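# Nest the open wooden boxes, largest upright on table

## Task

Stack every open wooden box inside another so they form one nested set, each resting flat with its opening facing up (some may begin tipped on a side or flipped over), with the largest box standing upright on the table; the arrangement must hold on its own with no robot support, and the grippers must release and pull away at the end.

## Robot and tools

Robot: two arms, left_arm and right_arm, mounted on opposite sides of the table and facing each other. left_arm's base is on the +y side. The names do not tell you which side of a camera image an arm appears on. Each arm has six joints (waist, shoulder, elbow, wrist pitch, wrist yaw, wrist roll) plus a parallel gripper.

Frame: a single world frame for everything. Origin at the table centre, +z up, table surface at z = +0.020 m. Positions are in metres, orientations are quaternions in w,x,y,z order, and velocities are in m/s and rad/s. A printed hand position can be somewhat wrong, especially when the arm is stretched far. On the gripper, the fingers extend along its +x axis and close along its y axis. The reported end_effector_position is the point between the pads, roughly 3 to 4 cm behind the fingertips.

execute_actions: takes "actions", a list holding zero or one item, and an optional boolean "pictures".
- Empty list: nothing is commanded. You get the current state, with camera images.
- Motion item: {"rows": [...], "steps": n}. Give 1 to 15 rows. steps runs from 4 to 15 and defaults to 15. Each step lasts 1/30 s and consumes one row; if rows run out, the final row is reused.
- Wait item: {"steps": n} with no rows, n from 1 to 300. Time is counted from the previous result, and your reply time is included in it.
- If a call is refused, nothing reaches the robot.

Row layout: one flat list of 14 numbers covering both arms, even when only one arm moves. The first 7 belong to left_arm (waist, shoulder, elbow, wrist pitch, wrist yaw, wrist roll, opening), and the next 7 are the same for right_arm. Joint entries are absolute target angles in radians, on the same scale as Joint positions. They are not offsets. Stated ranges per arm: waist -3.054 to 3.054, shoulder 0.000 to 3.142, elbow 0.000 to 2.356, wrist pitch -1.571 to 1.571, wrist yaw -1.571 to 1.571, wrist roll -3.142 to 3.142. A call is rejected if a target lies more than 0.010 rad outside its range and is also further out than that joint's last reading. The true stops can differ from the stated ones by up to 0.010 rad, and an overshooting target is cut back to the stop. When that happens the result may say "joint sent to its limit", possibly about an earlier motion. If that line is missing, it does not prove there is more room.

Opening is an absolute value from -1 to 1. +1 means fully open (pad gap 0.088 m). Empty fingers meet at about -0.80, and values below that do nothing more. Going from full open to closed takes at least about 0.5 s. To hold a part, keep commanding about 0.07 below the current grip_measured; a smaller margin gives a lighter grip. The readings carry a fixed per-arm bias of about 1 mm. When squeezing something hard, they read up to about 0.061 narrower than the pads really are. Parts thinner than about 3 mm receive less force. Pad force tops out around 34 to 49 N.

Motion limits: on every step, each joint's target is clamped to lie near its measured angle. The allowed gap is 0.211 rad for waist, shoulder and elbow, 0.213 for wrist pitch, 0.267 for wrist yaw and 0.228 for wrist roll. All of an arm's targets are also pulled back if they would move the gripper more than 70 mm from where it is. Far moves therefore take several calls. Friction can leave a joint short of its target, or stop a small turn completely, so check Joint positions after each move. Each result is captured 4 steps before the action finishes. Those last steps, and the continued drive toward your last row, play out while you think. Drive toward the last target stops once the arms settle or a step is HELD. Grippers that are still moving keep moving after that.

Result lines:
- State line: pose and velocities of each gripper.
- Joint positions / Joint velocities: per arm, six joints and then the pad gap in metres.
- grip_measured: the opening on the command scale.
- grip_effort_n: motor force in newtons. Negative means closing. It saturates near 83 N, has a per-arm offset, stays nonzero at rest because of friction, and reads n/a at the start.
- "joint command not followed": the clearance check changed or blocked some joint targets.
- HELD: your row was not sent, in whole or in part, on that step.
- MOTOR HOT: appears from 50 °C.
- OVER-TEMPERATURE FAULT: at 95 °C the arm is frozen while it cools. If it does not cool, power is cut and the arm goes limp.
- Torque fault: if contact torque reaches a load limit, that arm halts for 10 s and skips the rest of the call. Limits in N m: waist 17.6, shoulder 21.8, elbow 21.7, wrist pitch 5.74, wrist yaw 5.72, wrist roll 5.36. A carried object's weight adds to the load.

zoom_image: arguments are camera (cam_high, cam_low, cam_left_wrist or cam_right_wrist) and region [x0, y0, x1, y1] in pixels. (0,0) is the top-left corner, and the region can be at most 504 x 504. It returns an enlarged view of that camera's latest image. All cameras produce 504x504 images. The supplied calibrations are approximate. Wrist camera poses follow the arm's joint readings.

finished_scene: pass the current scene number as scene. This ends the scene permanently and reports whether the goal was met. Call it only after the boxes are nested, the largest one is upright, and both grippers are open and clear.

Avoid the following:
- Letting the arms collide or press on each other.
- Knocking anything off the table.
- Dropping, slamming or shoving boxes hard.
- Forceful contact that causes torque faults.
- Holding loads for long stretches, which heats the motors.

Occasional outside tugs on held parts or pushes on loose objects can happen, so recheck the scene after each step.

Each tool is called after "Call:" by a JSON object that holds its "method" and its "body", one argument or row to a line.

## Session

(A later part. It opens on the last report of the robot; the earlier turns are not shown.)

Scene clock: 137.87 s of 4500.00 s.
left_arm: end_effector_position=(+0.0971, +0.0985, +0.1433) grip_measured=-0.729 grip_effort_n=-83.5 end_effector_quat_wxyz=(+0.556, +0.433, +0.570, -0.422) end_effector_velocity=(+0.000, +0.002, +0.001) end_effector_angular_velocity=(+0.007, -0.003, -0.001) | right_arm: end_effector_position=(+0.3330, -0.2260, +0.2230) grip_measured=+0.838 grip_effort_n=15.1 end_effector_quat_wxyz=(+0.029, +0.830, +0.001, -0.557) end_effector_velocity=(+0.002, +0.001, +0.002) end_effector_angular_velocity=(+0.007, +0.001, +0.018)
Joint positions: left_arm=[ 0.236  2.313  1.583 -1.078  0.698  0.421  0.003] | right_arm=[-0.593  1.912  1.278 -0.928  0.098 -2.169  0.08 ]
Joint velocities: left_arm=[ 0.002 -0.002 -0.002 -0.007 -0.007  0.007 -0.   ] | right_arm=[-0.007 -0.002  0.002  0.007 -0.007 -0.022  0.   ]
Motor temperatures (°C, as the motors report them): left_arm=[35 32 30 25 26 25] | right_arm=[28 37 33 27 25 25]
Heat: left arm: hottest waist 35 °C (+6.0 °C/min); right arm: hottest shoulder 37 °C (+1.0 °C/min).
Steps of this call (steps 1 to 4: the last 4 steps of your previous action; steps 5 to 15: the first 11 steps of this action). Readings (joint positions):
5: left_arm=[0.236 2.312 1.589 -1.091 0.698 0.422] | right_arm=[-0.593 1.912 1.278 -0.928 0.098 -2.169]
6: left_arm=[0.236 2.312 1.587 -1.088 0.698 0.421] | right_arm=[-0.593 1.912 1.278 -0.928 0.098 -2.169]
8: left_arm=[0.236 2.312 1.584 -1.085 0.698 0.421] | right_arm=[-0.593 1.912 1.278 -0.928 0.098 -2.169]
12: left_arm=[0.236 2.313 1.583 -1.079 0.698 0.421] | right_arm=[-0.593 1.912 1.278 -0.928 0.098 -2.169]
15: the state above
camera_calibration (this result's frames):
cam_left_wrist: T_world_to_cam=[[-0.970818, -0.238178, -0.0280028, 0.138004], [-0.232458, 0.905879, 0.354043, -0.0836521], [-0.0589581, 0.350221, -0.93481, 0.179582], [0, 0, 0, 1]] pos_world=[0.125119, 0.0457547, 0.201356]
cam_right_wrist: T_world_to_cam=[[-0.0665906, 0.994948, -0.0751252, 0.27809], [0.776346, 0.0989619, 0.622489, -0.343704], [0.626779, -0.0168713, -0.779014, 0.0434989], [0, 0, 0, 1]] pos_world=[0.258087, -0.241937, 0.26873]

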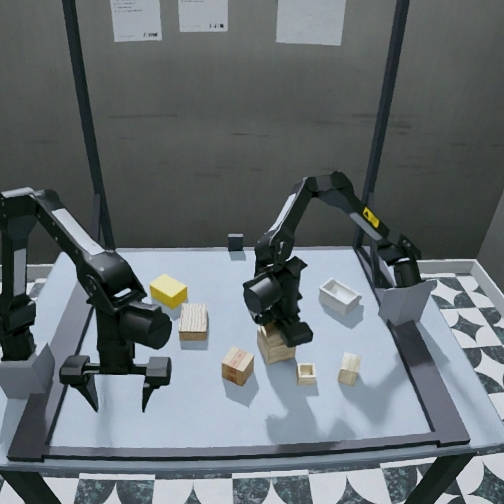

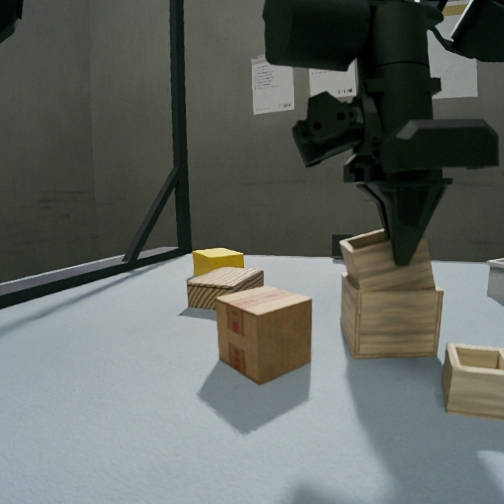

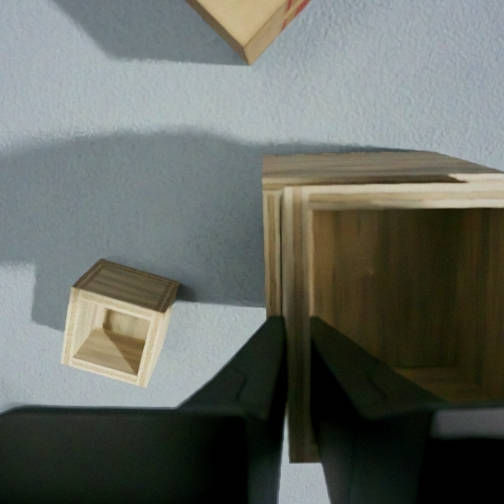

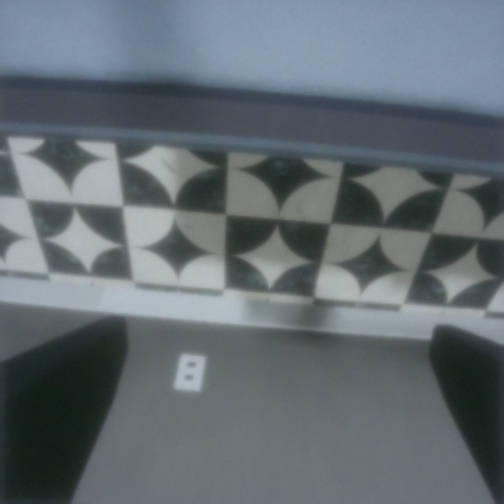

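Call:
{"method": "execute_actions", "body": {
  "actions": [
    {"rows":[[0.222,2.335,1.595,-1.09,0.70,0.42,-0.9,-0.593,1.912,1.278,-0.928,0.098,-2.169,0.84],[0.222,2.335,1.595,-1.09,0.70,0.42,-0.9,-0.593,1.912,1.278,-0.928,0.098,-2.169,0.84],[0.222,2.335,1.595,-1.09,0.70,0.42,-0.9,-0.593,1.912,1.278,-0.928,0.098,-2.169,0.84],[0.222,2.335,1.595,-1.09,0.70,0.42,-0.9,-0.593,1.912,1.278,-0.928,0.098,-2.169,0.84],[0.222,2.335,1.595,-1.09,0.70,0.42,-0.9,-0.593,1.912,1.278,-0.928,0.098,-2.169,0.84],[0.222,2.335,1.595,-1.09,0.70,0.42,-0.9,-0.593,1.912,1.278,-0.928,0.098,-2.169,0.84],[0.222,2.335,1.595,-1.09,0.70,0.42,-0.9,-0.593,1.912,1.278,-0.928,0.098,-2.169,0.84],[0.205,2.36,1.572,-1.045,0.70,0.42,-0.9,-0.593,1.912,1.278,-0.928,0.098,-2.169,0.84]],"steps":15}
  ],
  "pictures": true
}}

Scene clock: 138.53 s of 4500.00 s.
left_arm: end_effector_position=(+0.0976, +0.0988, +0.1425) grip_measured=-0.729 grip_effort_n=-83.5 end_effector_quat_wxyz=(+0.555, +0.433, +0.573, -0.420) end_effector_velocity=(+0.006, +0.004, -0.009) end_effector_angular_velocity=(+0.003, -0.028, -0.031) | right_arm: end_effector_position=(+0.3330, -0.2260, +0.2230) grip_measured=+0.838 grip_effort_n=15.6 end_effector_quat_wxyz=(+0.029, +0.830, +0.001, -0.557) end_effector_velocity=(-0.000, -0.000, -0.001) end_effector_angular_velocity=(+0.004, +0.005, +0.006)
Joint positions: left_arm=[ 0.236  2.319  1.588 -1.084  0.698  0.421  0.003] | right_arm=[-0.593  1.912  1.278 -0.928  0.098 -2.169  0.08 ]
Joint velocities: left_arm=[-0.007 -0.002 -0.042  0.066 -0.022  0.007 -0.   ] | right_arm=[-0.002 -0.002 -0.007  0.007 -0.007 -0.007 -0.   ]
Motor temperatures (°C, as the motors report them): left_arm=[35 32 30 26 26 25] | right_arm=[28 37 33 27 25 25]
Heat: left arm: hottest waist 35 °C (+6.0 °C/min); right arm: hottest shoulder 37 °C (+1.0 °C/min).
Steps of this call (steps 1 to 4: the last 4 steps of your previous action; steps 5 to 9: the robot went on to your last target; steps 10 to 20: the first 11 steps of this action). Readings (joint positions):
10: left_arm=[0.236 2.313 1.582 -1.078 0.698 0.421] | right_arm=[-0.593 1.912 1.278 -0.928 0.098 -2.169]
11: left_arm=[0.236 2.313 1.583 -1.080 0.698 0.421] | right_arm=[-0.593 1.912 1.278 -0.928 0.098 -2.169]
13: left_arm=[0.236 2.313 1.587 -1.084 0.698 0.421] | right_arm=[-0.593 1.912 1.278 -0.928 0.098 -2.169]
17: left_arm=[0.236 2.317 1.590 -1.088 0.698 0.421] | right_arm=[-0.593 1.912 1.278 -0.928 0.098 -2.169]
20: the state above
camera_calibration (this result's frames):
cam_left_wrist: T_world_to_cam=[[-0.970008, -0.241637, -0.0263803, 0.138552], [-0.23483, 0.903557, 0.358386, -0.0836627], [-0.0627631, 0.353832, -0.933201, 0.178554], [0, 0, 0, 1]] pos_world=[0.125957, 0.0458951, 0.200265]
cam_right_wrist: T_world_to_cam=[[-0.0665906, 0.994948, -0.0751252, 0.27809], [0.776346, 0.0989619, 0.622489, -0.343704], [0.626779, -0.0168713, -0.779014, 0.0434989], [0, 0, 0, 1]] pos_world=[0.258087, -0.241937, 0.26873]

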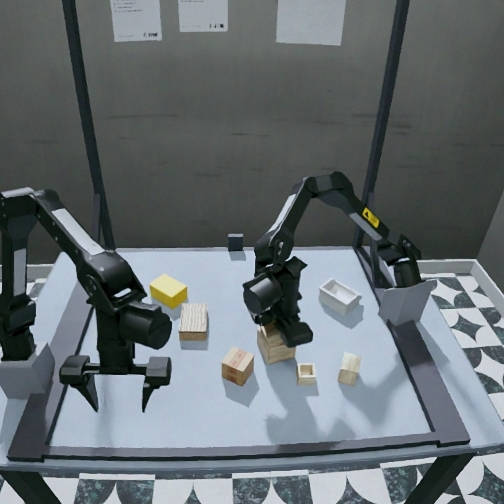

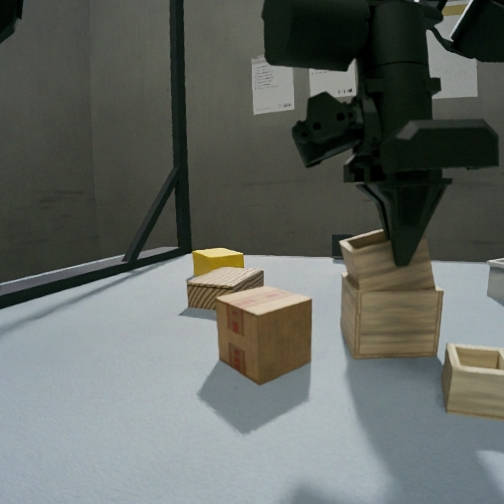

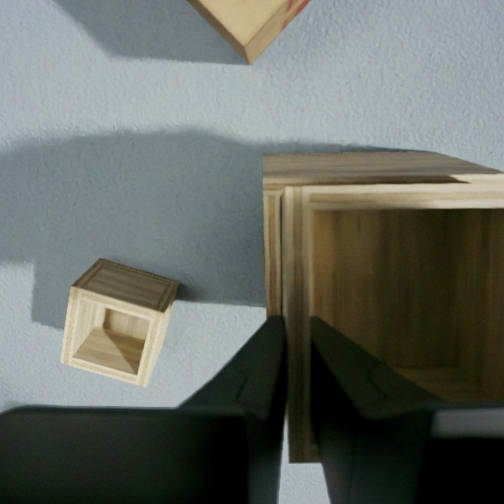

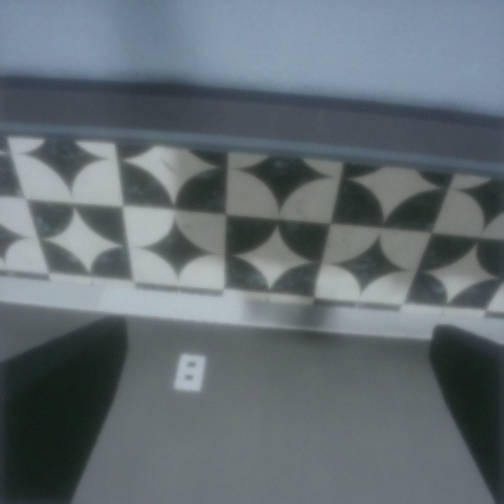

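Call:
{"method": "execute_actions", "body": {
  "actions": [
    {"rows":[[0.25,2.25,1.47,-0.95,0.74,0.375,-0.9,-0.593,1.912,1.278,-0.928,0.098,-2.169,0.84],[0.25,2.25,1.47,-0.95,0.74,0.375,-0.9,-0.593,1.912,1.278,-0.928,0.098,-2.169,0.84],[0.25,2.25,1.47,-0.95,0.74,0.375,-0.9,-0.593,1.912,1.278,-0.928,0.098,-2.169,0.84],[0.25,2.25,1.47,-0.95,0.74,0.375,-0.9,-0.593,1.912,1.278,-0.928,0.098,-2.169,0.84],[0.25,2.25,1.47,-0.95,0.74,0.375,-0.9,-0.593,1.912,1.278,-0.928,0.098,-2.169,0.84],[0.25,2.25,1.47,-0.95,0.74,0.375,-0.9,-0.593,1.912,1.278,-0.928,0.098,-2.169,0.84],[0.25,2.25,1.47,-0.95,0.74,0.375,-0.9,-0.593,1.912,1.278,-0.928,0.098,-2.169,0.84],[0.265,2.18,1.34,-0.805,0.78,0.33,-0.9,-0.593,1.912,1.278,-0.928,0.098,-2.169,0.84]],"steps":15}
  ]
}}

Call:
{"method": "execute_actions", "body": {
  "actions": [
    {"rows":[[0.265,2.18,1.34,-0.805,0.78,0.33,-0.9,-0.593,1.912,1.278,-0.928,0.098,-2.169,0.84]],"steps":12}
  ],
  "pictures": true
}}

Scene clock: 139.27 s of 4500.00 s.
left_arm: end_effector_position=(+0.0955, +0.1044, +0.1405) grip_measured=-0.729 grip_effort_n=-83.5 end_effector_quat_wxyz=(+0.585, +0.401, +0.543, -0.451) end_effector_velocity=(-0.023, +0.052, -0.013) end_effector_angular_velocity=(-0.187, +0.014, +0.084) | right_arm: end_effector_position=(+0.3330, -0.2260, +0.2230) grip_measured=+0.838 grip_effort_n=15.1 end_effector_quat_wxyz=(+0.029, +0.830, +0.001, -0.557) end_effector_velocity=(-0.005, +0.001, -0.002) end_effector_angular_velocity=(+0.010, +0.035, +0.009)
Joint positions: left_arm=[ 0.254  2.224  1.401 -0.869  0.759  0.352  0.003] | right_arm=[-0.593  1.912  1.278 -0.928  0.098 -2.169  0.08 ]
Joint velocities: left_arm=[ 0.042 -0.261 -0.53   0.432  0.11  -0.168  0.   ] | right_arm=[-0.002 -0.002 -0.002 -0.007 -0.037 -0.007 -0.   ]
Motor temperatures (°C, as the motors report them): left_arm=[35 32 30 26 26 25] | right_arm=[28 37 33 27 25 25]
Heat: left arm: hottest waist 35 °C (+6.1 °C/min); right arm: hottest shoulder 37 °C (+1.0 °C/min).
Steps of this call (steps 1 to 4: the last 4 steps of your previous action; steps 5 to 11: the robot went on to your last target; steps 12 to 22: the first 11 steps of this action). Readings (joint positions):
12: left_arm=[0.238 2.312 1.573 -1.065 0.704 0.417] | right_arm=[-0.593 1.912 1.278 -0.928 0.098 -2.169]
13: left_arm=[0.243 2.297 1.550 -1.035 0.711 0.407] | right_arm=[-0.593 1.912 1.278 -0.928 0.098 -2.169]
15: left_arm=[0.246 2.283 1.519 -0.988 0.722 0.396] | right_arm=[-0.593 1.912 1.278 -0.928 0.098 -2.169]
19: left_arm=[0.250 2.264 1.480 -0.943 0.736 0.378] | right_arm=[-0.593 1.912 1.278 -0.928 0.098 -2.169]
22: the state above

Scene clock: 139.67 s of 4500.00 s.
left_arm: end_effector_position=(+0.0942, +0.1071, +0.1397) grip_measured=-0.729 grip_effort_n=-83.5 end_effector_quat_wxyz=(+0.591, +0.392, +0.534, -0.459) end_effector_velocity=(+0.000, +0.001, -0.002) end_effector_angular_velocity=(-0.001, -0.012, -0.016) | right_arm: end_effector_position=(+0.3330, -0.2260, +0.2230) grip_measured=+0.838 grip_effort_n=14.7 end_effector_quat_wxyz=(+0.029, +0.830, +0.001, -0.557) end_effector_velocity=(+0.000, -0.003, +0.002) end_effector_angular_velocity=(-0.008, -0.005, +0.003)
Joint positions: left_arm=[ 0.259  2.197  1.347 -0.809  0.774  0.334  0.003] | right_arm=[-0.593  1.912  1.278 -0.928  0.098 -2.169  0.08 ]
Joint velocities: left_arm=[-0.002 -0.007 -0.017  0.022 -0.007  0.007 -0.   ] | right_arm=[-0.002 -0.007 -0.002 -0.007  0.007 -0.007 -0.   ]
Motor temperatures (°C, as the motors report them): left_arm=[35 32 30 26 26 25] | right_arm=[28 37 33 27 25 25]
Heat: left arm: hottest waist 35 °C (+6.0 °C/min); right arm: hottest shoulder 37 °C (+1.0 °C/min).
Steps of this call (steps 1 to 4: the last 4 steps of your previous action; steps 5 to 12: the first 8 steps of this action). Readings (joint positions):
5: left_arm=[0.258 2.203 1.359 -0.822 0.771 0.338] | right_arm=[-0.593 1.912 1.278 -0.928 0.098 -2.169]
6: left_arm=[0.258 2.201 1.355 -0.818 0.772 0.337] | right_arm=[-0.593 1.912 1.278 -0.928 0.098 -2.169]
8: left_arm=[0.258 2.199 1.351 -0.813 0.773 0.335] | right_arm=[-0.593 1.912 1.278 -0.928 0.098 -2.169]
12: the state above
camera_calibration (this result's frames):
cam_left_wrist: T_world_to_cam=[[-0.969825, -0.243745, -0.00532134, 0.134435], [-0.239293, 0.947476, 0.2122, -0.0747583], [-0.0466809, 0.20707, -0.977212, 0.193138], [0, 0, 0, 1]] pos_world=[0.121505, 0.0636067, 0.205315]
cam_right_wrist: T_world_to_cam=[[-0.0665906, 0.994948, -0.0751252, 0.27809], [0.776346, 0.0989619, 0.622489, -0.343704], [0.626779, -0.0168713, -0.779014, 0.0434989], [0, 0, 0, 1]] pos_world=[0.258087, -0.241937, 0.26873]

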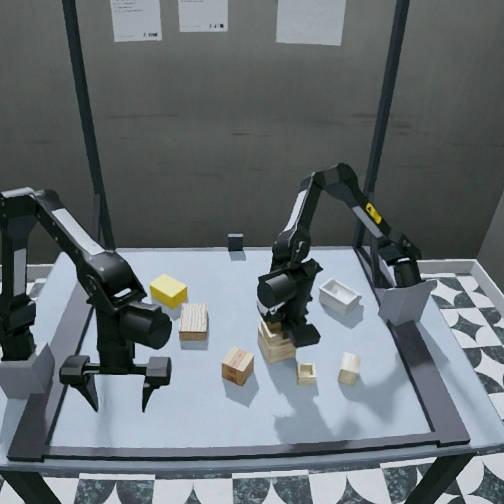

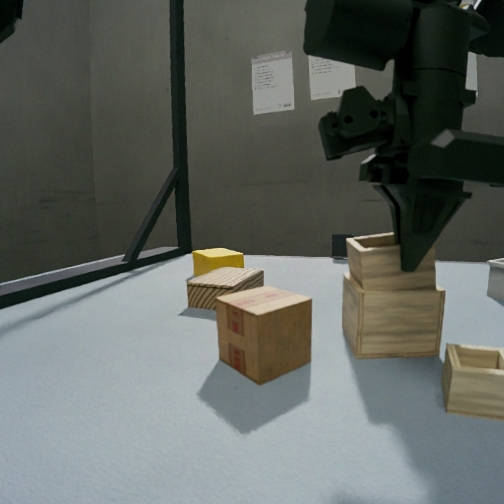

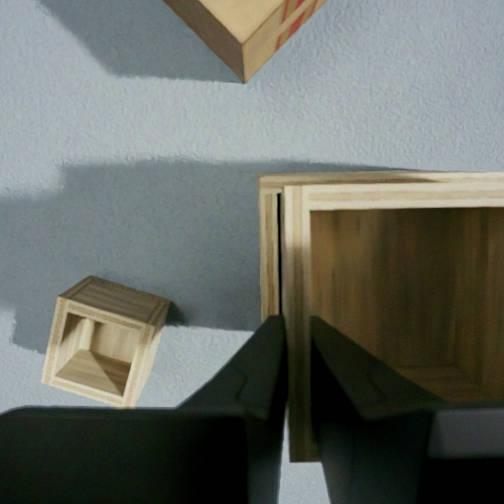

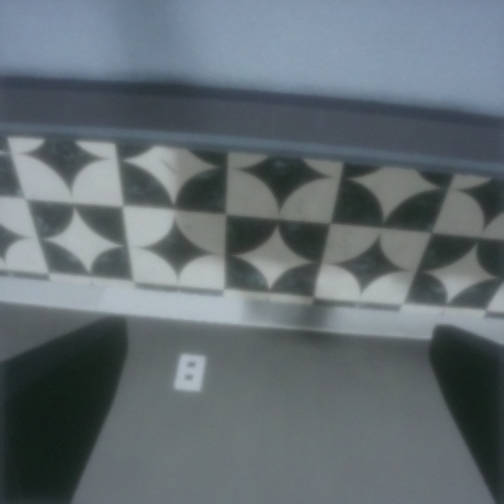

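Nearly upright and seemingly within. Release.

Call:
{"method": "execute_actions", "body": {
  "actions": [
    {"rows":[[0.26,2.195,1.345,-0.808,0.775,0.333,-0.45,-0.593,1.912,1.278,-0.928,0.098,-2.169,0.84]],"steps":15}
  ],
  "pictures": true
}}

Scene clock: 140.17 s of 4500.00 s.
left_arm: end_effector_position=(+0.0942, +0.1071, +0.1397) grip_measured=-0.479 grip_effort_n=15.6 end_effector_quat_wxyz=(+0.592, +0.392, +0.534, -0.459) end_effector_velocity=(+0.001, +0.003, -0.001) end_effector_angular_velocity=(+0.018, -0.015, -0.002) | right_arm: end_effector_position=(+0.3330, -0.2260, +0.2230) grip_measured=+0.838 grip_effort_n=14.7 end_effector_quat_wxyz=(+0.029, +0.830, +0.001, -0.557) end_effector_velocity=(-0.001, -0.002, -0.000) end_effector_angular_velocity=(-0.004, +0.010, +0.004)
Joint positions: left_arm=[ 0.259  2.196  1.346 -0.807  0.774  0.333  0.016] | right_arm=[-0.593  1.912  1.278 -0.928  0.098 -2.169  0.08 ]
Joint velocities: left_arm=[-0.002 -0.002 -0.002 -0.007 -0.022  0.007  0.01 ] | right_arm=[-0.002 -0.002 -0.002 -0.007 -0.007 -0.007 -0.   ]
Motor temperatures (°C, as the motors report them): left_arm=[35 32 30 26 26 25] | right_arm=[28 37 33 27 25 25]
Heat: left arm: hottest waist 35 °C (+5.1 °C/min); right arm: hottest shoulder 37 °C (+1.0 °C/min).
Steps of this call (steps 1 to 4: the last 4 steps of your previous action; steps 5 to 15: the first 11 steps of this action). Readings (joint positions):
5: left_arm=[0.259 2.196 1.346 -0.807 0.774 0.333] | right_arm=[-0.593 1.912 1.278 -0.928 0.098 -2.169]
6: left_arm=[0.259 2.196 1.346 -0.807 0.774 0.333] | right_arm=[-0.593 1.912 1.278 -0.928 0.098 -2.169]
8: left_arm=[0.259 2.196 1.346 -0.807 0.774 0.333] | right_arm=[-0.593 1.912 1.278 -0.928 0.098 -2.169]
12: left_arm=[0.259 2.196 1.346 -0.807 0.774 0.333] | right_arm=[-0.593 1.912 1.278 -0.928 0.098 -2.169]
15: the state above
camera_calibration (this result's frames):
cam_left_wrist: T_world_to_cam=[[-0.96976, -0.244003, -0.00528766, 0.134522], [-0.239591, 0.947652, 0.211071, -0.0746623], [-0.0464911, 0.205955, -0.977456, 0.193304], [0, 0, 0, 1]] pos_world=[0.121553, 0.0637657, 0.205417]
cam_right_wrist: T_world_to_cam=[[-0.0665906, 0.994948, -0.0751252, 0.27809], [0.776346, 0.0989619, 0.622489, -0.343704], [0.626779, -0.0168713, -0.779014, 0.0434989], [0, 0, 0, 1]] pos_world=[0.258087, -0.241937, 0.26873]

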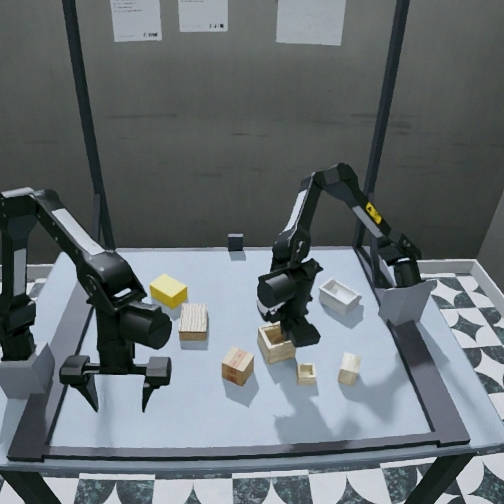

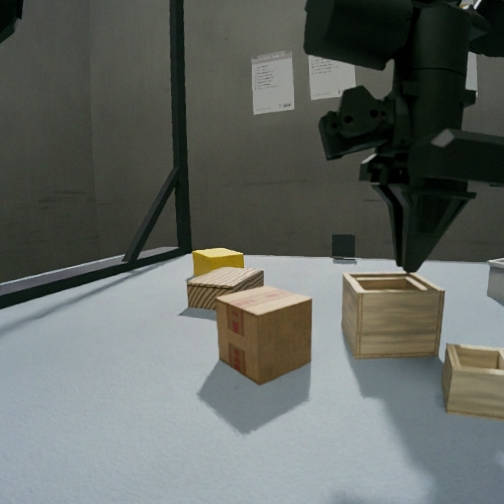

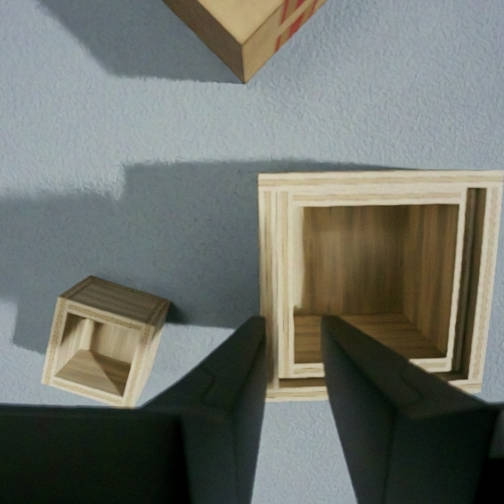

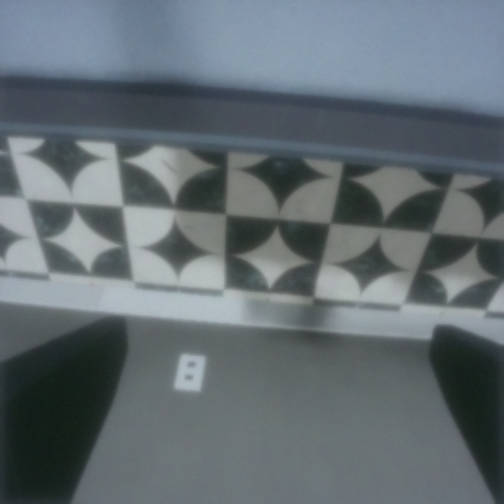

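Call:
{"method": "execute_actions", "body": {
  "actions": [
    {"rows":[[0.33,2.13,1.42,-0.95,0.775,0.4,-0.45,-0.593,1.912,1.278,-0.928,0.098,-2.169,0.84]],"steps":12}
  ]
}}

Call:
{"method": "execute_actions", "body": {
  "actions": [
    {"rows":[[0.668,2.223,1.38,-1.24,0.5515,1.18,0.8,-0.593,1.912,1.278,-0.928,0.098,-2.169,0.84]],"steps":15}
  ]
}}

Call:
{"method": "execute_actions", "body": {
  "actions": [
    {"rows":[[0.668,2.223,1.38,-1.24,0.5515,1.18,0.8,-0.593,1.912,1.278,-0.928,0.098,-2.169,0.84]],"steps":15}
  ],
  "pictures": true
}}

Scene clock: 140.67 s of 4500.00 s.
left_arm: end_effector_position=(+0.0926, +0.1048, +0.1804) grip_measured=-0.453 grip_effort_n=15.1 end_effector_quat_wxyz=(+0.603, +0.386, +0.521, -0.465) end_effector_velocity=(-0.014, -0.025, +0.096) end_effector_angular_velocity=(-0.136, -0.117, -0.074) | right_arm: end_effector_position=(+0.3330, -0.2260, +0.2230) grip_measured=+0.838 grip_effort_n=14.7 end_effector_quat_wxyz=(+0.029, +0.830, +0.001, -0.557) end_effector_velocity=(+0.001, -0.002, +0.002) end_effector_angular_velocity=(-0.008, -0.005, +0.003)
Joint positions: left_arm=[ 0.324  2.145  1.407 -0.929  0.774  0.388  0.017] | right_arm=[-0.593  1.912  1.278 -0.928  0.098 -2.169  0.08 ]
Joint velocities: left_arm=[ 0.105 -0.168  0.125 -0.154 -0.007  0.066 -0.   ] | right_arm=[-0.002 -0.002  0.002 -0.007  0.007 -0.007 -0.   ]
Motor temperatures (°C, as the motors report them): left_arm=[35 32 30 26 26 25] | right_arm=[28 37 33 27 25 25]
Heat: left arm: hottest waist 35 °C (+5.0 °C/min); right arm: hottest shoulder 37 °C (+1.0 °C/min).
Steps of this call (steps 1 to 4: the last 4 steps of your previous action; steps 5 to 7: the robot went on to your last target; steps 8 to 15: the first 8 steps of this action). Readings (joint positions):
8: left_arm=[0.261 2.194 1.352 -0.822 0.774 0.340] | right_arm=[-0.593 1.912 1.278 -0.928 0.098 -2.169]
9: left_arm=[0.267 2.191 1.362 -0.857 0.774 0.353] | right_arm=[-0.593 1.912 1.278 -0.928 0.098 -2.169]
11: left_arm=[0.290 2.177 1.378 -0.897 0.774 0.371] | right_arm=[-0.593 1.912 1.278 -0.928 0.098 -2.169]
15: the state above

Scene clock: 141.17 s of 4500.00 s.
left_arm: end_effector_position=(+0.1447, +0.2208, +0.2245) grip_measured=+0.687 grip_effort_n=5.8 end_effector_quat_wxyz=(+0.580, +0.421, +0.558, -0.419) end_effector_velocity=(+0.067, +0.166, +0.088) end_effector_angular_velocity=(-0.041, +0.020, -0.809) | right_arm: end_effector_position=(+0.3330, -0.2260, +0.2230) grip_measured=+0.838 grip_effort_n=15.1 end_effector_quat_wxyz=(+0.029, +0.830, +0.001, -0.557) end_effector_velocity=(-0.000, +0.001, -0.000) end_effector_angular_velocity=(+0.011, +0.016, +0.019)
Joint positions: left_arm=[ 0.635  2.208  1.388 -1.204  0.573  0.824  0.073] | right_arm=[-0.593  1.912  1.278 -0.928  0.098 -2.169  0.08 ]
Joint velocities: left_arm=[ 0.579  0.066 -0.032 -0.242 -0.183  1.429  0.067] | right_arm=[-0.007 -0.002 -0.002  0.007 -0.022 -0.022 -0.   ]
Motor temperatures (°C, as the motors report them): left_arm=[35 32 30 26 26 25] | right_arm=[28 37 33 27 25 25]
Heat: left arm: hottest waist 35 °C (+5.1 °C/min); right arm: hottest shoulder 37 °C (+1.0 °C/min).
Steps of this call (steps 1 to 4: the last 4 steps of your previous action; steps 5 to 15: the first 11 steps of this action). Readings (joint positions):
5: left_arm=[0.330 2.141 1.413 -0.956 0.764 0.413] | right_arm=[-0.593 1.912 1.278 -0.928 0.098 -2.169]
6: left_arm=[0.343 2.146 1.413 -0.988 0.735 0.448] | right_arm=[-0.593 1.912 1.278 -0.928 0.098 -2.169]
8: left_arm=[0.395 2.158 1.409 -1.052 0.682 0.514] | right_arm=[-0.593 1.912 1.278 -0.928 0.098 -2.169]
12: left_arm=[0.542 2.194 1.394 -1.161 0.606 0.678] | right_arm=[-0.593 1.912 1.278 -0.928 0.098 -2.169]
15: the state above

Scene clock: 141.67 s of 4500.00 s.
left_arm: end_effector_position=(+0.1445, +0.2321, +0.2281) grip_measured=+0.796 grip_effort_n=15.6 end_effector_quat_wxyz=(+0.502, +0.503, +0.495, -0.500) end_effector_velocity=(-0.002, +0.002, +0.002) end_effector_angular_velocity=(-0.008, +0.007, -0.042) | right_arm: end_effector_position=(+0.3330, -0.2260, +0.2230) grip_measured=+0.838 grip_effort_n=14.7 end_effector_quat_wxyz=(+0.029, +0.830, +0.001, -0.557) end_effector_velocity=(-0.006, -0.002, -0.000) end_effector_angular_velocity=(-0.007, +0.028, +0.009)
Joint positions: left_arm=[ 0.662  2.213  1.386 -1.238  0.556  1.169  0.078] | right_arm=[-0.593  1.912  1.278 -0.928  0.098 -2.169  0.08 ]
Joint velocities: left_arm=[ 0.007 -0.007 -0.007 -0.007  0.007  0.051  0.   ] | right_arm=[ 0.002 -0.007 -0.002 -0.022 -0.022 -0.007 -0.   ]
Motor temperatures (°C, as the motors report them): left_arm=[35 32 30 26 26 25] | right_arm=[28 37 33 27 25 25]
Heat: left arm: hottest waist 35 °C (+5.0 °C/min); right arm: hottest shoulder 37 °C (+1.0 °C/min).
Steps of this call (steps 1 to 4: the last 4 steps of your previous action; steps 5 to 15: the first 11 steps of this action). Readings (joint positions):
5: left_arm=[0.662 2.211 1.387 -1.230 0.561 1.056] | right_arm=[-0.593 1.912 1.278 -0.928 0.098 -2.169]
6: left_arm=[0.661 2.211 1.387 -1.232 0.560 1.085] | right_arm=[-0.593 1.912 1.278 -0.928 0.098 -2.169]
8: left_arm=[0.661 2.212 1.386 -1.235 0.558 1.124] | right_arm=[-0.593 1.912 1.278 -0.928 0.098 -2.169]
12: left_arm=[0.662 2.213 1.386 -1.237 0.556 1.159] | right_arm=[-0.593 1.912 1.278 -0.928 0.098 -2.169]
15: the state above
camera_calibration (this result's frames):
cam_left_wrist: T_world_to_cam=[[-0.998648, 0.0359329, -0.0375654, 0.160834], [0.0217314, 0.945033, 0.326252, -0.263074], [0.0472238, 0.324994, -0.944536, 0.207611], [0, 0, 0, 1]] pos_world=[0.156529, 0.175363, 0.287966]
cam_right_wrist: T_world_to_cam=[[-0.0665906, 0.994948, -0.0751252, 0.27809], [0.776346, 0.0989619, 0.622489, -0.343704], [0.626779, -0.0168713, -0.779014, 0.0434989], [0, 0, 0, 1]] pos_world=[0.258087, -0.241937, 0.26873]

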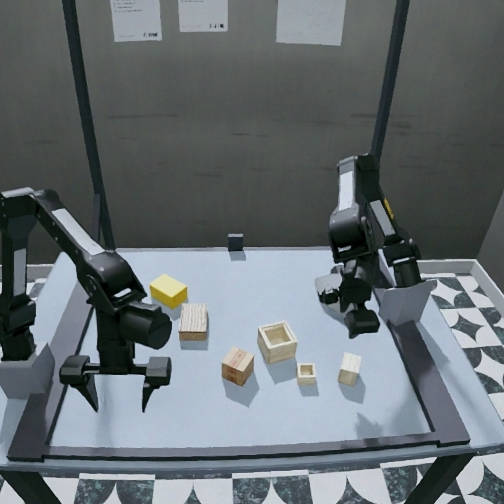

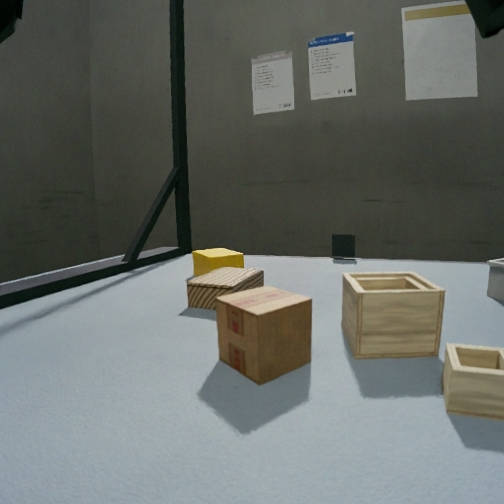

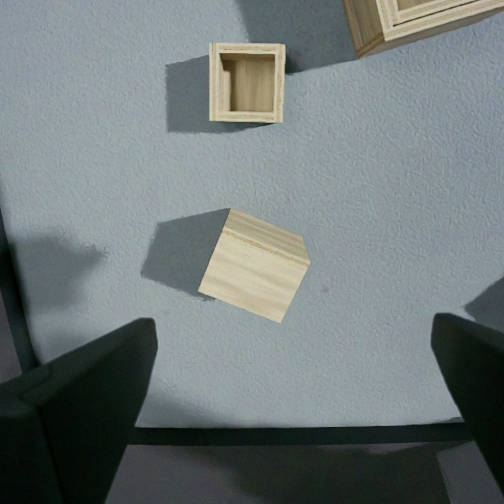

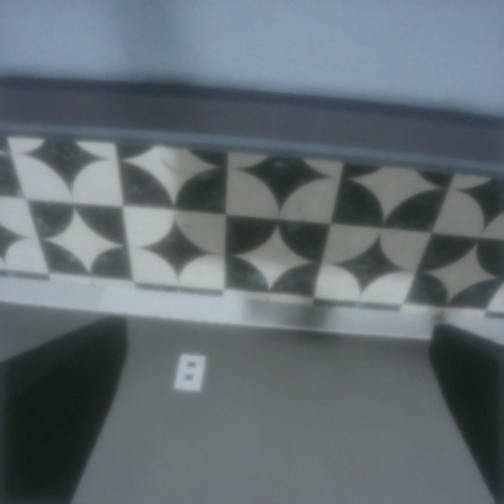

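Call:
{"method": "execute_actions", "body": {
  "actions": [
    {"rows":[[0.55,2.35,1.20,-0.86,0.605,1.36,0.8,-0.593,1.912,1.278,-0.928,0.098,-2.169,0.84]],"steps":15}
  ],
  "pictures": true
}}

Scene clock: 144.93 s of 4500.00 s.
left_arm: end_effector_position=(+0.1612, +0.2392, +0.1390) grip_measured=+0.797 grip_effort_n=15.6 end_effector_quat_wxyz=(+0.418, +0.567, +0.431, -0.564) end_effector_velocity=(+0.053, -0.034, -0.002) end_effector_angular_velocity=(-0.167, -0.213, -0.264) | right_arm: end_effector_position=(+0.3330, -0.2260, +0.2230) grip_measured=+0.838 grip_effort_n=15.1 end_effector_quat_wxyz=(+0.029, +0.830, +0.001, -0.557) end_effector_velocity=(-0.003, -0.008, -0.001) end_effector_angular_velocity=(-0.030, +0.013, -0.019)
Joint positions: left_arm=[ 0.55   2.342  1.212 -0.901  0.597  1.344  0.078] | right_arm=[-0.593  1.912  1.278 -0.928  0.098 -2.169  0.08 ]
Joint velocities: left_arm=[ 0.002  0.002 -0.002  0.33   0.037  0.081  0.   ] | right_arm=[-0.002 -0.002 -0.002 -0.037  0.007  0.007  0.   ]
Motor temperatures (°C, as the motors report them): left_arm=[35 32 30 26 26 25] | right_arm=[28 37 34 27 25 25]
Heat: left arm: hottest waist 35 °C (+5.0 °C/min); right arm: hottest shoulder 37 °C (+1.0 °C/min).
Steps of this call (steps 1 to 4: the last 4 steps of your previous action; steps 5 to 15: the robot went on to your last target; steps 16 to 87: nothing new was sent; steps 88 to 98: the first 11 steps of this action). Readings (joint positions):
88: left_arm=[0.662 2.220 1.374 -1.224 0.557 1.192] | right_arm=[-0.593 1.912 1.278 -0.928 0.098 -2.169]
89: left_arm=[0.653 2.226 1.352 -1.182 0.564 1.224] | right_arm=[-0.593 1.912 1.278 -0.928 0.098 -2.169]
91: left_arm=[0.620 2.261 1.303 -1.102 0.578 1.273] | right_arm=[-0.593 1.912 1.278 -0.928 0.098 -2.169]
95: left_arm=[0.557 2.336 1.225 -0.951 0.590 1.329] | right_arm=[-0.593 1.912 1.278 -0.928 0.098 -2.169]
98: the state above
camera_calibration (this result's frames):
cam_left_wrist: T_world_to_cam=[[-0.950807, 0.309431, -0.0147721, 0.0976027], [0.285909, 0.894891, 0.342674, -0.27401], [0.119253, 0.321593, -0.939338, 0.108838], [0, 0, 0, 1]] pos_world=[0.158164, 0.180006, 0.197573]
cam_right_wrist: T_world_to_cam=[[-0.0665906, 0.994948, -0.0751252, 0.27809], [0.776346, 0.0989619, 0.622489, -0.343704], [0.626779, -0.0168713, -0.779014, 0.0434989], [0, 0, 0, 1]] pos_world=[0.258087, -0.241937, 0.26873]

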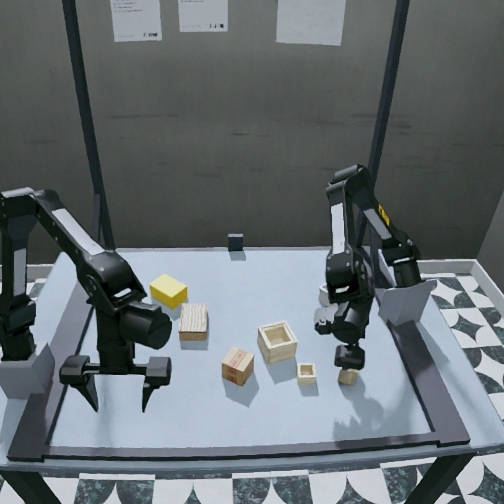

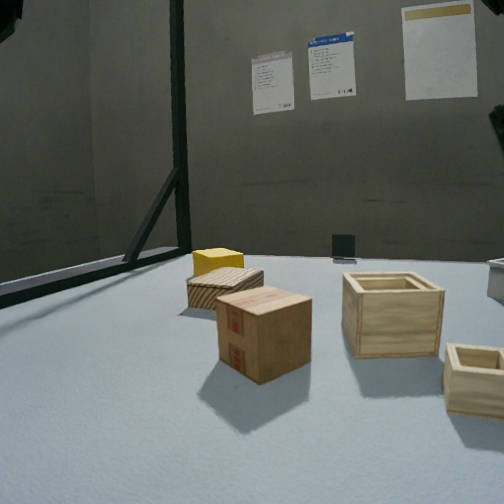

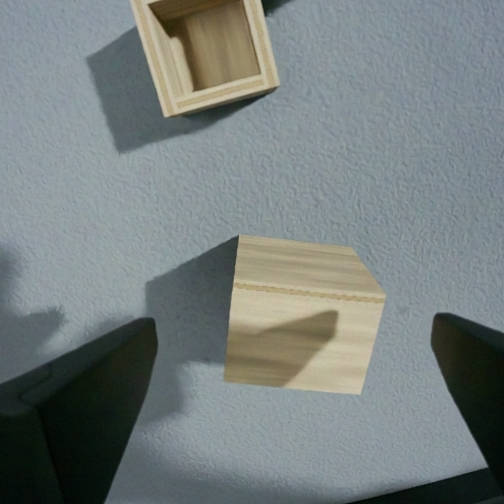

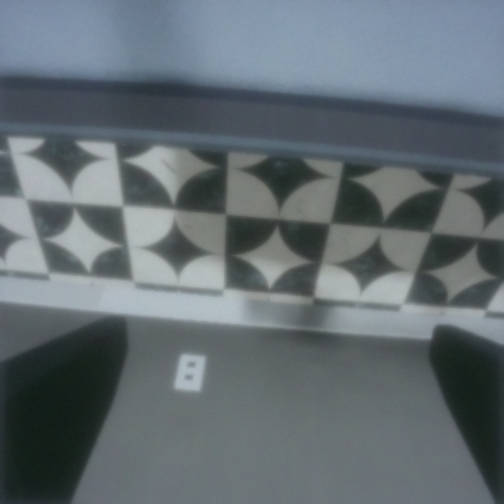

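Call:
{"method": "zoom_image", "body": {
  "camera": "cam_high",
  "region": [300,330,400,410]
}}

Region (300, 330, 400, 410) of cam_high's 504x504 image, scaled by 5.040, with more detail than that image has; it fills the top 403 rows of this view, and the rest is white.

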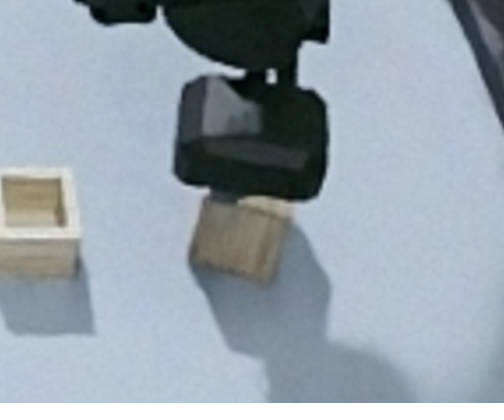

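Call:
{"method": "execute_actions", "body": {
  "actions": [
    {"rows":[[0.545,2.35,1.12,-0.80,0.605,2.93,0.8,-0.593,1.912,1.278,-0.928,0.098,-2.169,0.84]],"steps":15}
  ]
}}

Call:
{"method": "execute_actions", "body": {
  "actions": [
    {"rows":[[0.545,2.35,1.12,-0.80,0.605,2.93,0.8,-0.593,1.912,1.278,-0.928,0.098,-2.169,0.84]],"steps":15}
  ]
}}

Call:
{"method": "execute_actions", "body": {
  "actions": [
    {"rows":[[0.545,2.35,1.12,-0.80,0.605,2.93,0.8,-0.593,1.912,1.278,-0.928,0.098,-2.169,0.84]],"steps":10}
  ],
  "pictures": true
}}

Scene clock: 146.27 s of 4500.00 s.
left_arm: end_effector_position=(+0.1592, +0.2512, +0.1222) grip_measured=+0.797 grip_effort_n=15.1 end_effector_quat_wxyz=(+0.254, +0.658, +0.263, -0.659) end_effector_velocity=(-0.005, +0.007, -0.005) end_effector_angular_velocity=(+0.007, +0.024, -1.406) | right_arm: end_effector_position=(+0.3330, -0.2260, +0.2230) grip_measured=+0.838 grip_effort_n=15.1 end_effector_quat_wxyz=(+0.029, +0.830, +0.001, -0.557) end_effector_velocity=(+0.000, +0.005, +0.000) end_effector_angular_velocity=(+0.021, +0.008, +0.027)
Joint positions: left_arm=[ 0.545  2.346  1.13  -0.805  0.603  1.875  0.078] | right_arm=[-0.593  1.912  1.278 -0.928  0.098 -2.169  0.08 ]
Joint velocities: left_arm=[-0.002 -0.002 -0.027  0.007 -0.007  1.414  0.   ] | right_arm=[-0.002 -0.002 -0.002  0.022 -0.022 -0.022 -0.   ]
Motor temperatures (°C, as the motors report them): left_arm=[35 32 30 26 26 25] | right_arm=[28 37 34 27 25 25]
Heat: left arm: hottest waist 35 °C (+4.0 °C/min); right arm: hottest shoulder 37 °C (+1.0 °C/min).
Steps of this call (steps 1 to 4: the last 4 steps of your previous action; steps 5 to 29: the robot went on to your last target; steps 30 to 40: the first 11 steps of this action). Readings (joint positions):
30: left_arm=[0.550 2.342 1.198 -0.853 0.602 1.383] | right_arm=[-0.593 1.912 1.278 -0.928 0.098 -2.169]
31: left_arm=[0.550 2.342 1.184 -0.836 0.603 1.438] | right_arm=[-0.593 1.912 1.278 -0.928 0.098 -2.169]
33: left_arm=[0.548 2.342 1.159 -0.825 0.603 1.535] | right_arm=[-0.593 1.912 1.278 -0.928 0.098 -2.169]
37: left_arm=[0.546 2.346 1.131 -0.810 0.603 1.730] | right_arm=[-0.593 1.912 1.278 -0.928 0.098 -2.169]
40: the state above

Scene clock: 146.77 s of 4500.00 s.
left_arm: end_effector_position=(+0.1586, +0.2522, +0.1214) grip_measured=+0.797 grip_effort_n=15.1 end_effector_quat_wxyz=(+0.003, +0.705, +0.011, -0.709) end_effector_velocity=(-0.004, +0.003, -0.000) end_effector_angular_velocity=(+0.007, +0.029, -1.432) | right_arm: end_effector_position=(+0.3330, -0.2260, +0.2230) grip_measured=+0.838 grip_effort_n=15.1 end_effector_quat_wxyz=(+0.029, +0.830, +0.001, -0.557) end_effector_velocity=(+0.000, -0.003, +0.002) end_effector_angular_velocity=(-0.008, -0.005, +0.003)
Joint positions: left_arm=[ 0.545  2.346  1.125 -0.802  0.603  2.606  0.078] | right_arm=[-0.593  1.912  1.278 -0.928  0.098 -2.169  0.08 ]
Joint velocities: left_arm=[-0.002 -0.002 -0.002 -0.022 -0.007  1.443  0.   ] | right_arm=[-0.002 -0.007 -0.002 -0.007  0.007 -0.007  0.   ]
Motor temperatures (°C, as the motors report them): left_arm=[35 32 30 26 26 25] | right_arm=[28 37 34 27 25 25]
Heat: left arm: hottest waist 35 °C (+4.0 °C/min); right arm: hottest shoulder 37 °C (+1.0 °C/min).
Steps of this call (steps 1 to 4: the last 4 steps of your previous action; steps 5 to 15: the first 11 steps of this action). Readings (joint positions):
5: left_arm=[0.545 2.346 1.126 -0.803 0.603 2.118] | right_arm=[-0.593 1.912 1.278 -0.928 0.098 -2.169]
6: left_arm=[0.545 2.346 1.126 -0.803 0.603 2.167] | right_arm=[-0.593 1.912 1.278 -0.928 0.098 -2.169]
8: left_arm=[0.545 2.346 1.126 -0.802 0.603 2.264] | right_arm=[-0.593 1.912 1.278 -0.928 0.098 -2.169]
12: left_arm=[0.545 2.346 1.125 -0.802 0.603 2.459] | right_arm=[-0.593 1.912 1.278 -0.928 0.098 -2.169]
15: the state above

Scene clock: 147.10 s of 4500.00 s.
left_arm: end_effector_position=(+0.1587, +0.2522, +0.1214) grip_measured=+0.797 grip_effort_n=15.1 end_effector_quat_wxyz=(+0.101, -0.697, +0.094, +0.703) end_effector_velocity=(+0.001, +0.000, -0.000) end_effector_angular_velocity=(+0.003, -0.006, -0.219) | right_arm: end_effector_position=(+0.3330, -0.2260, +0.2230) grip_measured=+0.838 grip_effort_n=15.6 end_effector_quat_wxyz=(+0.029, +0.830, +0.001, -0.557) end_effector_velocity=(-0.002, +0.001, -0.002) end_effector_angular_velocity=(+0.011, +0.018, +0.009)
Joint positions: left_arm=[ 0.545  2.346  1.125 -0.802  0.603  2.901  0.078] | right_arm=[-0.593  1.912  1.278 -0.928  0.098 -2.169  0.08 ]
Joint velocities: left_arm=[-0.002 -0.002 -0.002  0.007 -0.007  0.212 -0.   ] | right_arm=[-0.002 -0.002 -0.007  0.007 -0.022 -0.007 -0.   ]
Motor temperatures (°C, as the motors report them): left_arm=[35 32 30 26 26 25] | right_arm=[28 37 34 27 25 25]
Heat: left arm: hottest waist 35 °C (+4.1 °C/min); right arm: hottest shoulder 37 °C (+1.0 °C/min).
Steps of this call (steps 1 to 4: the last 4 steps of your previous action; steps 5 to 10: the first 6 steps of this action). Readings (joint positions):
5: left_arm=[0.545 2.346 1.125 -0.802 0.603 2.826] | right_arm=[-0.593 1.912 1.278 -0.928 0.098 -2.169]
6: left_arm=[0.545 2.346 1.125 -0.802 0.603 2.850] | right_arm=[-0.593 1.912 1.278 -0.928 0.098 -2.169]
8: left_arm=[0.545 2.346 1.125 -0.802 0.603 2.883] | right_arm=[-0.593 1.912 1.278 -0.928 0.098 -2.169]
10: the state above
camera_calibration (this result's frames):
cam_left_wrist: T_world_to_cam=[[0.303044, 0.952771, -0.0198192, -0.269653], [0.904554, -0.281038, 0.320624, -0.0778253], [0.299911, -0.115091, -0.946999, 0.170824], [0, 0, 0, 1]] pos_world=[0.100882, 0.254706, 0.181378]
cam_right_wrist: T_world_to_cam=[[-0.0665906, 0.994948, -0.0751252, 0.27809], [0.776346, 0.0989619, 0.622489, -0.343704], [0.626779, -0.0168713, -0.779014, 0.0434989], [0, 0, 0, 1]] pos_world=[0.258087, -0.241937, 0.26873]

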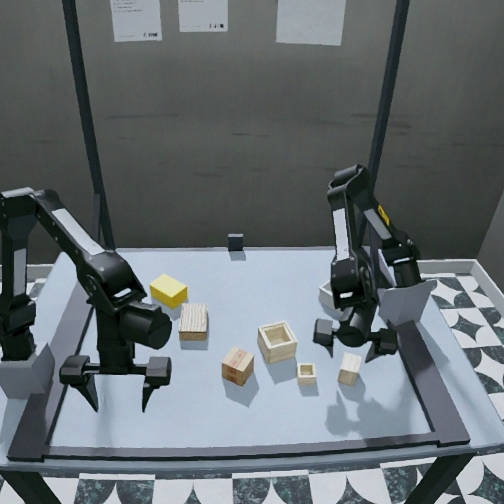

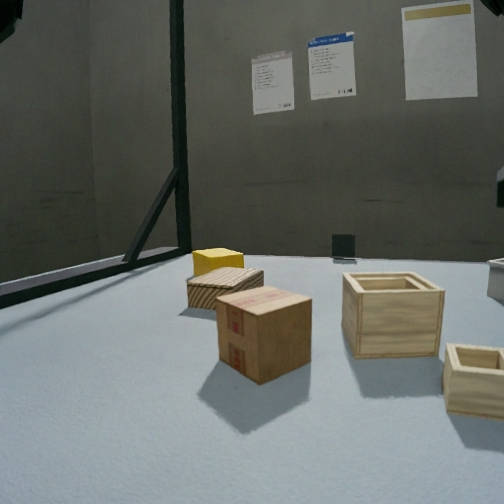

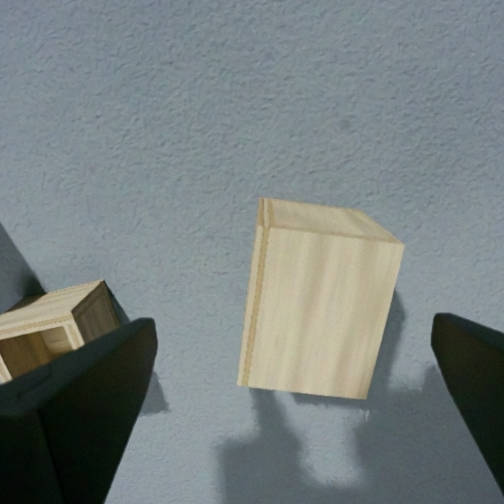

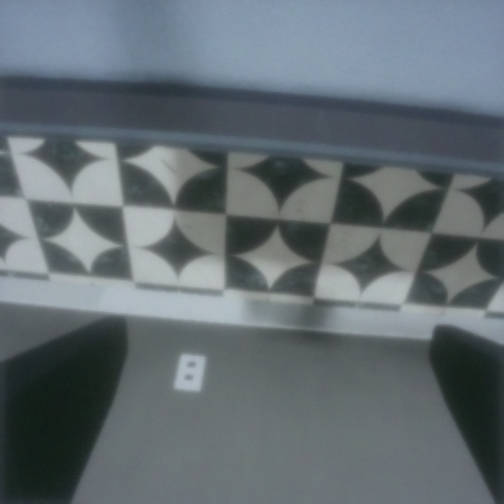

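Call:
{"method": "execute_actions", "body": {
  "actions": [
    {"rows":[[0.467,2.44,0.975,-0.49,0.64,2.93,0.8,-0.593,1.912,1.278,-0.928,0.098,-2.169,0.84]],"steps":15}
  ],
  "pictures": true
}}

Scene clock: 147.87 s of 4500.00 s.
left_arm: end_effector_position=(+0.1578, +0.2673, +0.0649) grip_measured=+0.797 grip_effort_n=15.1 end_effector_quat_wxyz=(+0.142, -0.694, +0.138, +0.692) end_effector_velocity=(+0.030, -0.026, +0.000) end_effector_angular_velocity=(-0.102, -0.137, -0.143) | right_arm: end_effector_position=(+0.3330, -0.2260, +0.2230) grip_measured=+0.838 grip_effort_n=14.2 end_effector_quat_wxyz=(+0.029, +0.830, +0.001, -0.557) end_effector_velocity=(-0.004, +0.000, -0.001) end_effector_angular_velocity=(+0.001, +0.023, +0.011)
Joint positions: left_arm=[ 0.468  2.431  0.985 -0.512  0.634  2.927  0.078] | right_arm=[-0.593  1.912  1.278 -0.928  0.098 -2.169  0.08 ]
Joint velocities: left_arm=[-0.007 -0.007 -0.002  0.212  0.007  0.007 -0.   ] | right_arm=[ 0.002 -0.002 -0.002 -0.007 -0.022 -0.007 -0.   ]
Motor temperatures (°C, as the motors report them): left_arm=[35 32 30 26 26 25] | right_arm=[28 37 34 27 25 25]
Heat: left arm: hottest waist 35 °C (+4.0 °C/min); right arm: hottest shoulder 37 °C (+1.0 °C/min).
Steps of this call (steps 1 to 4: the last 4 steps of your previous action; steps 5 to 12: the robot went on to your last target; steps 13 to 23: the first 11 steps of this action). Readings (joint positions):
13: left_arm=[0.543 2.351 1.112 -0.778 0.607 2.926] | right_arm=[-0.593 1.912 1.278 -0.928 0.098 -2.169]
14: left_arm=[0.534 2.357 1.087 -0.718 0.616 2.927] | right_arm=[-0.593 1.912 1.278 -0.928 0.098 -2.169]
16: left_arm=[0.503 2.387 1.044 -0.635 0.624 2.927] | right_arm=[-0.593 1.912 1.278 -0.928 0.098 -2.169]
20: left_arm=[0.469 2.430 0.989 -0.544 0.630 2.927] | right_arm=[-0.593 1.912 1.278 -0.928 0.098 -2.169]
23: the state above
camera_calibration (this result's frames):
cam_left_wrist: T_world_to_cam=[[0.415559, 0.909288, -0.0224966, -0.290908], [0.861522, -0.385556, 0.330344, -0.0205378], [0.291704, -0.156659, -0.943593, 0.131485], [0, 0, 0, 1]] pos_world=[0.100228, 0.277199, 0.124308]
cam_right_wrist: T_world_to_cam=[[-0.0665906, 0.994948, -0.0751252, 0.27809], [0.776346, 0.0989619, 0.622489, -0.343704], [0.626779, -0.0168713, -0.779014, 0.0434989], [0, 0, 0, 1]] pos_world=[0.258087, -0.241937, 0.26873]

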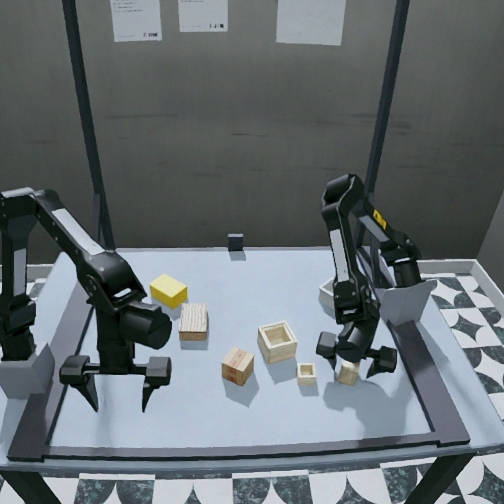

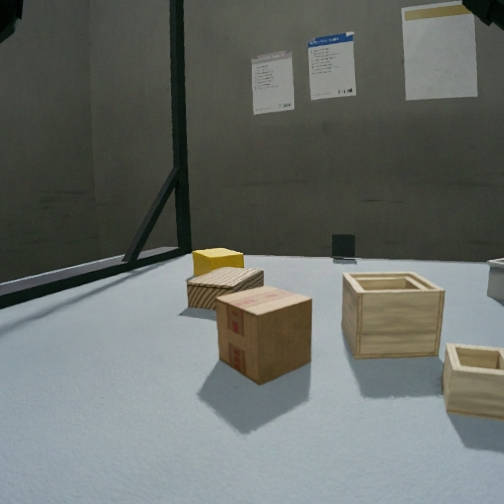

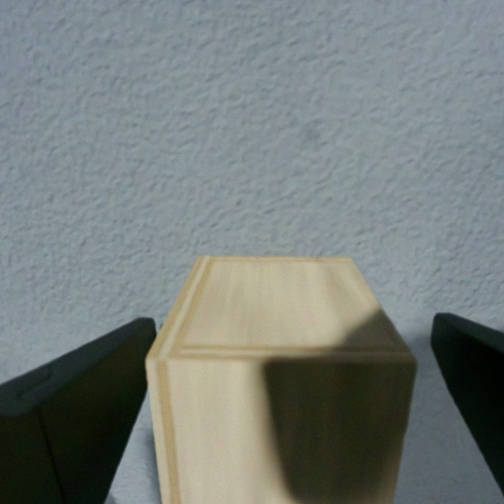

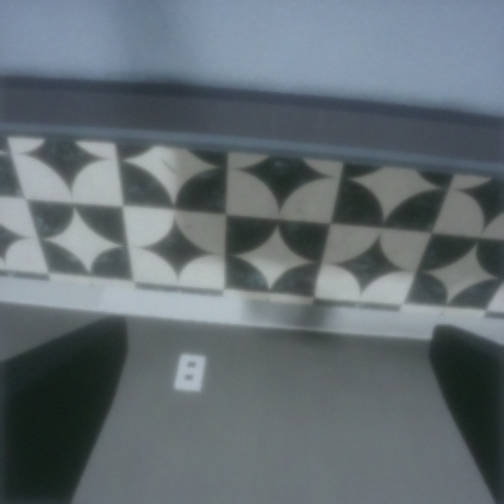

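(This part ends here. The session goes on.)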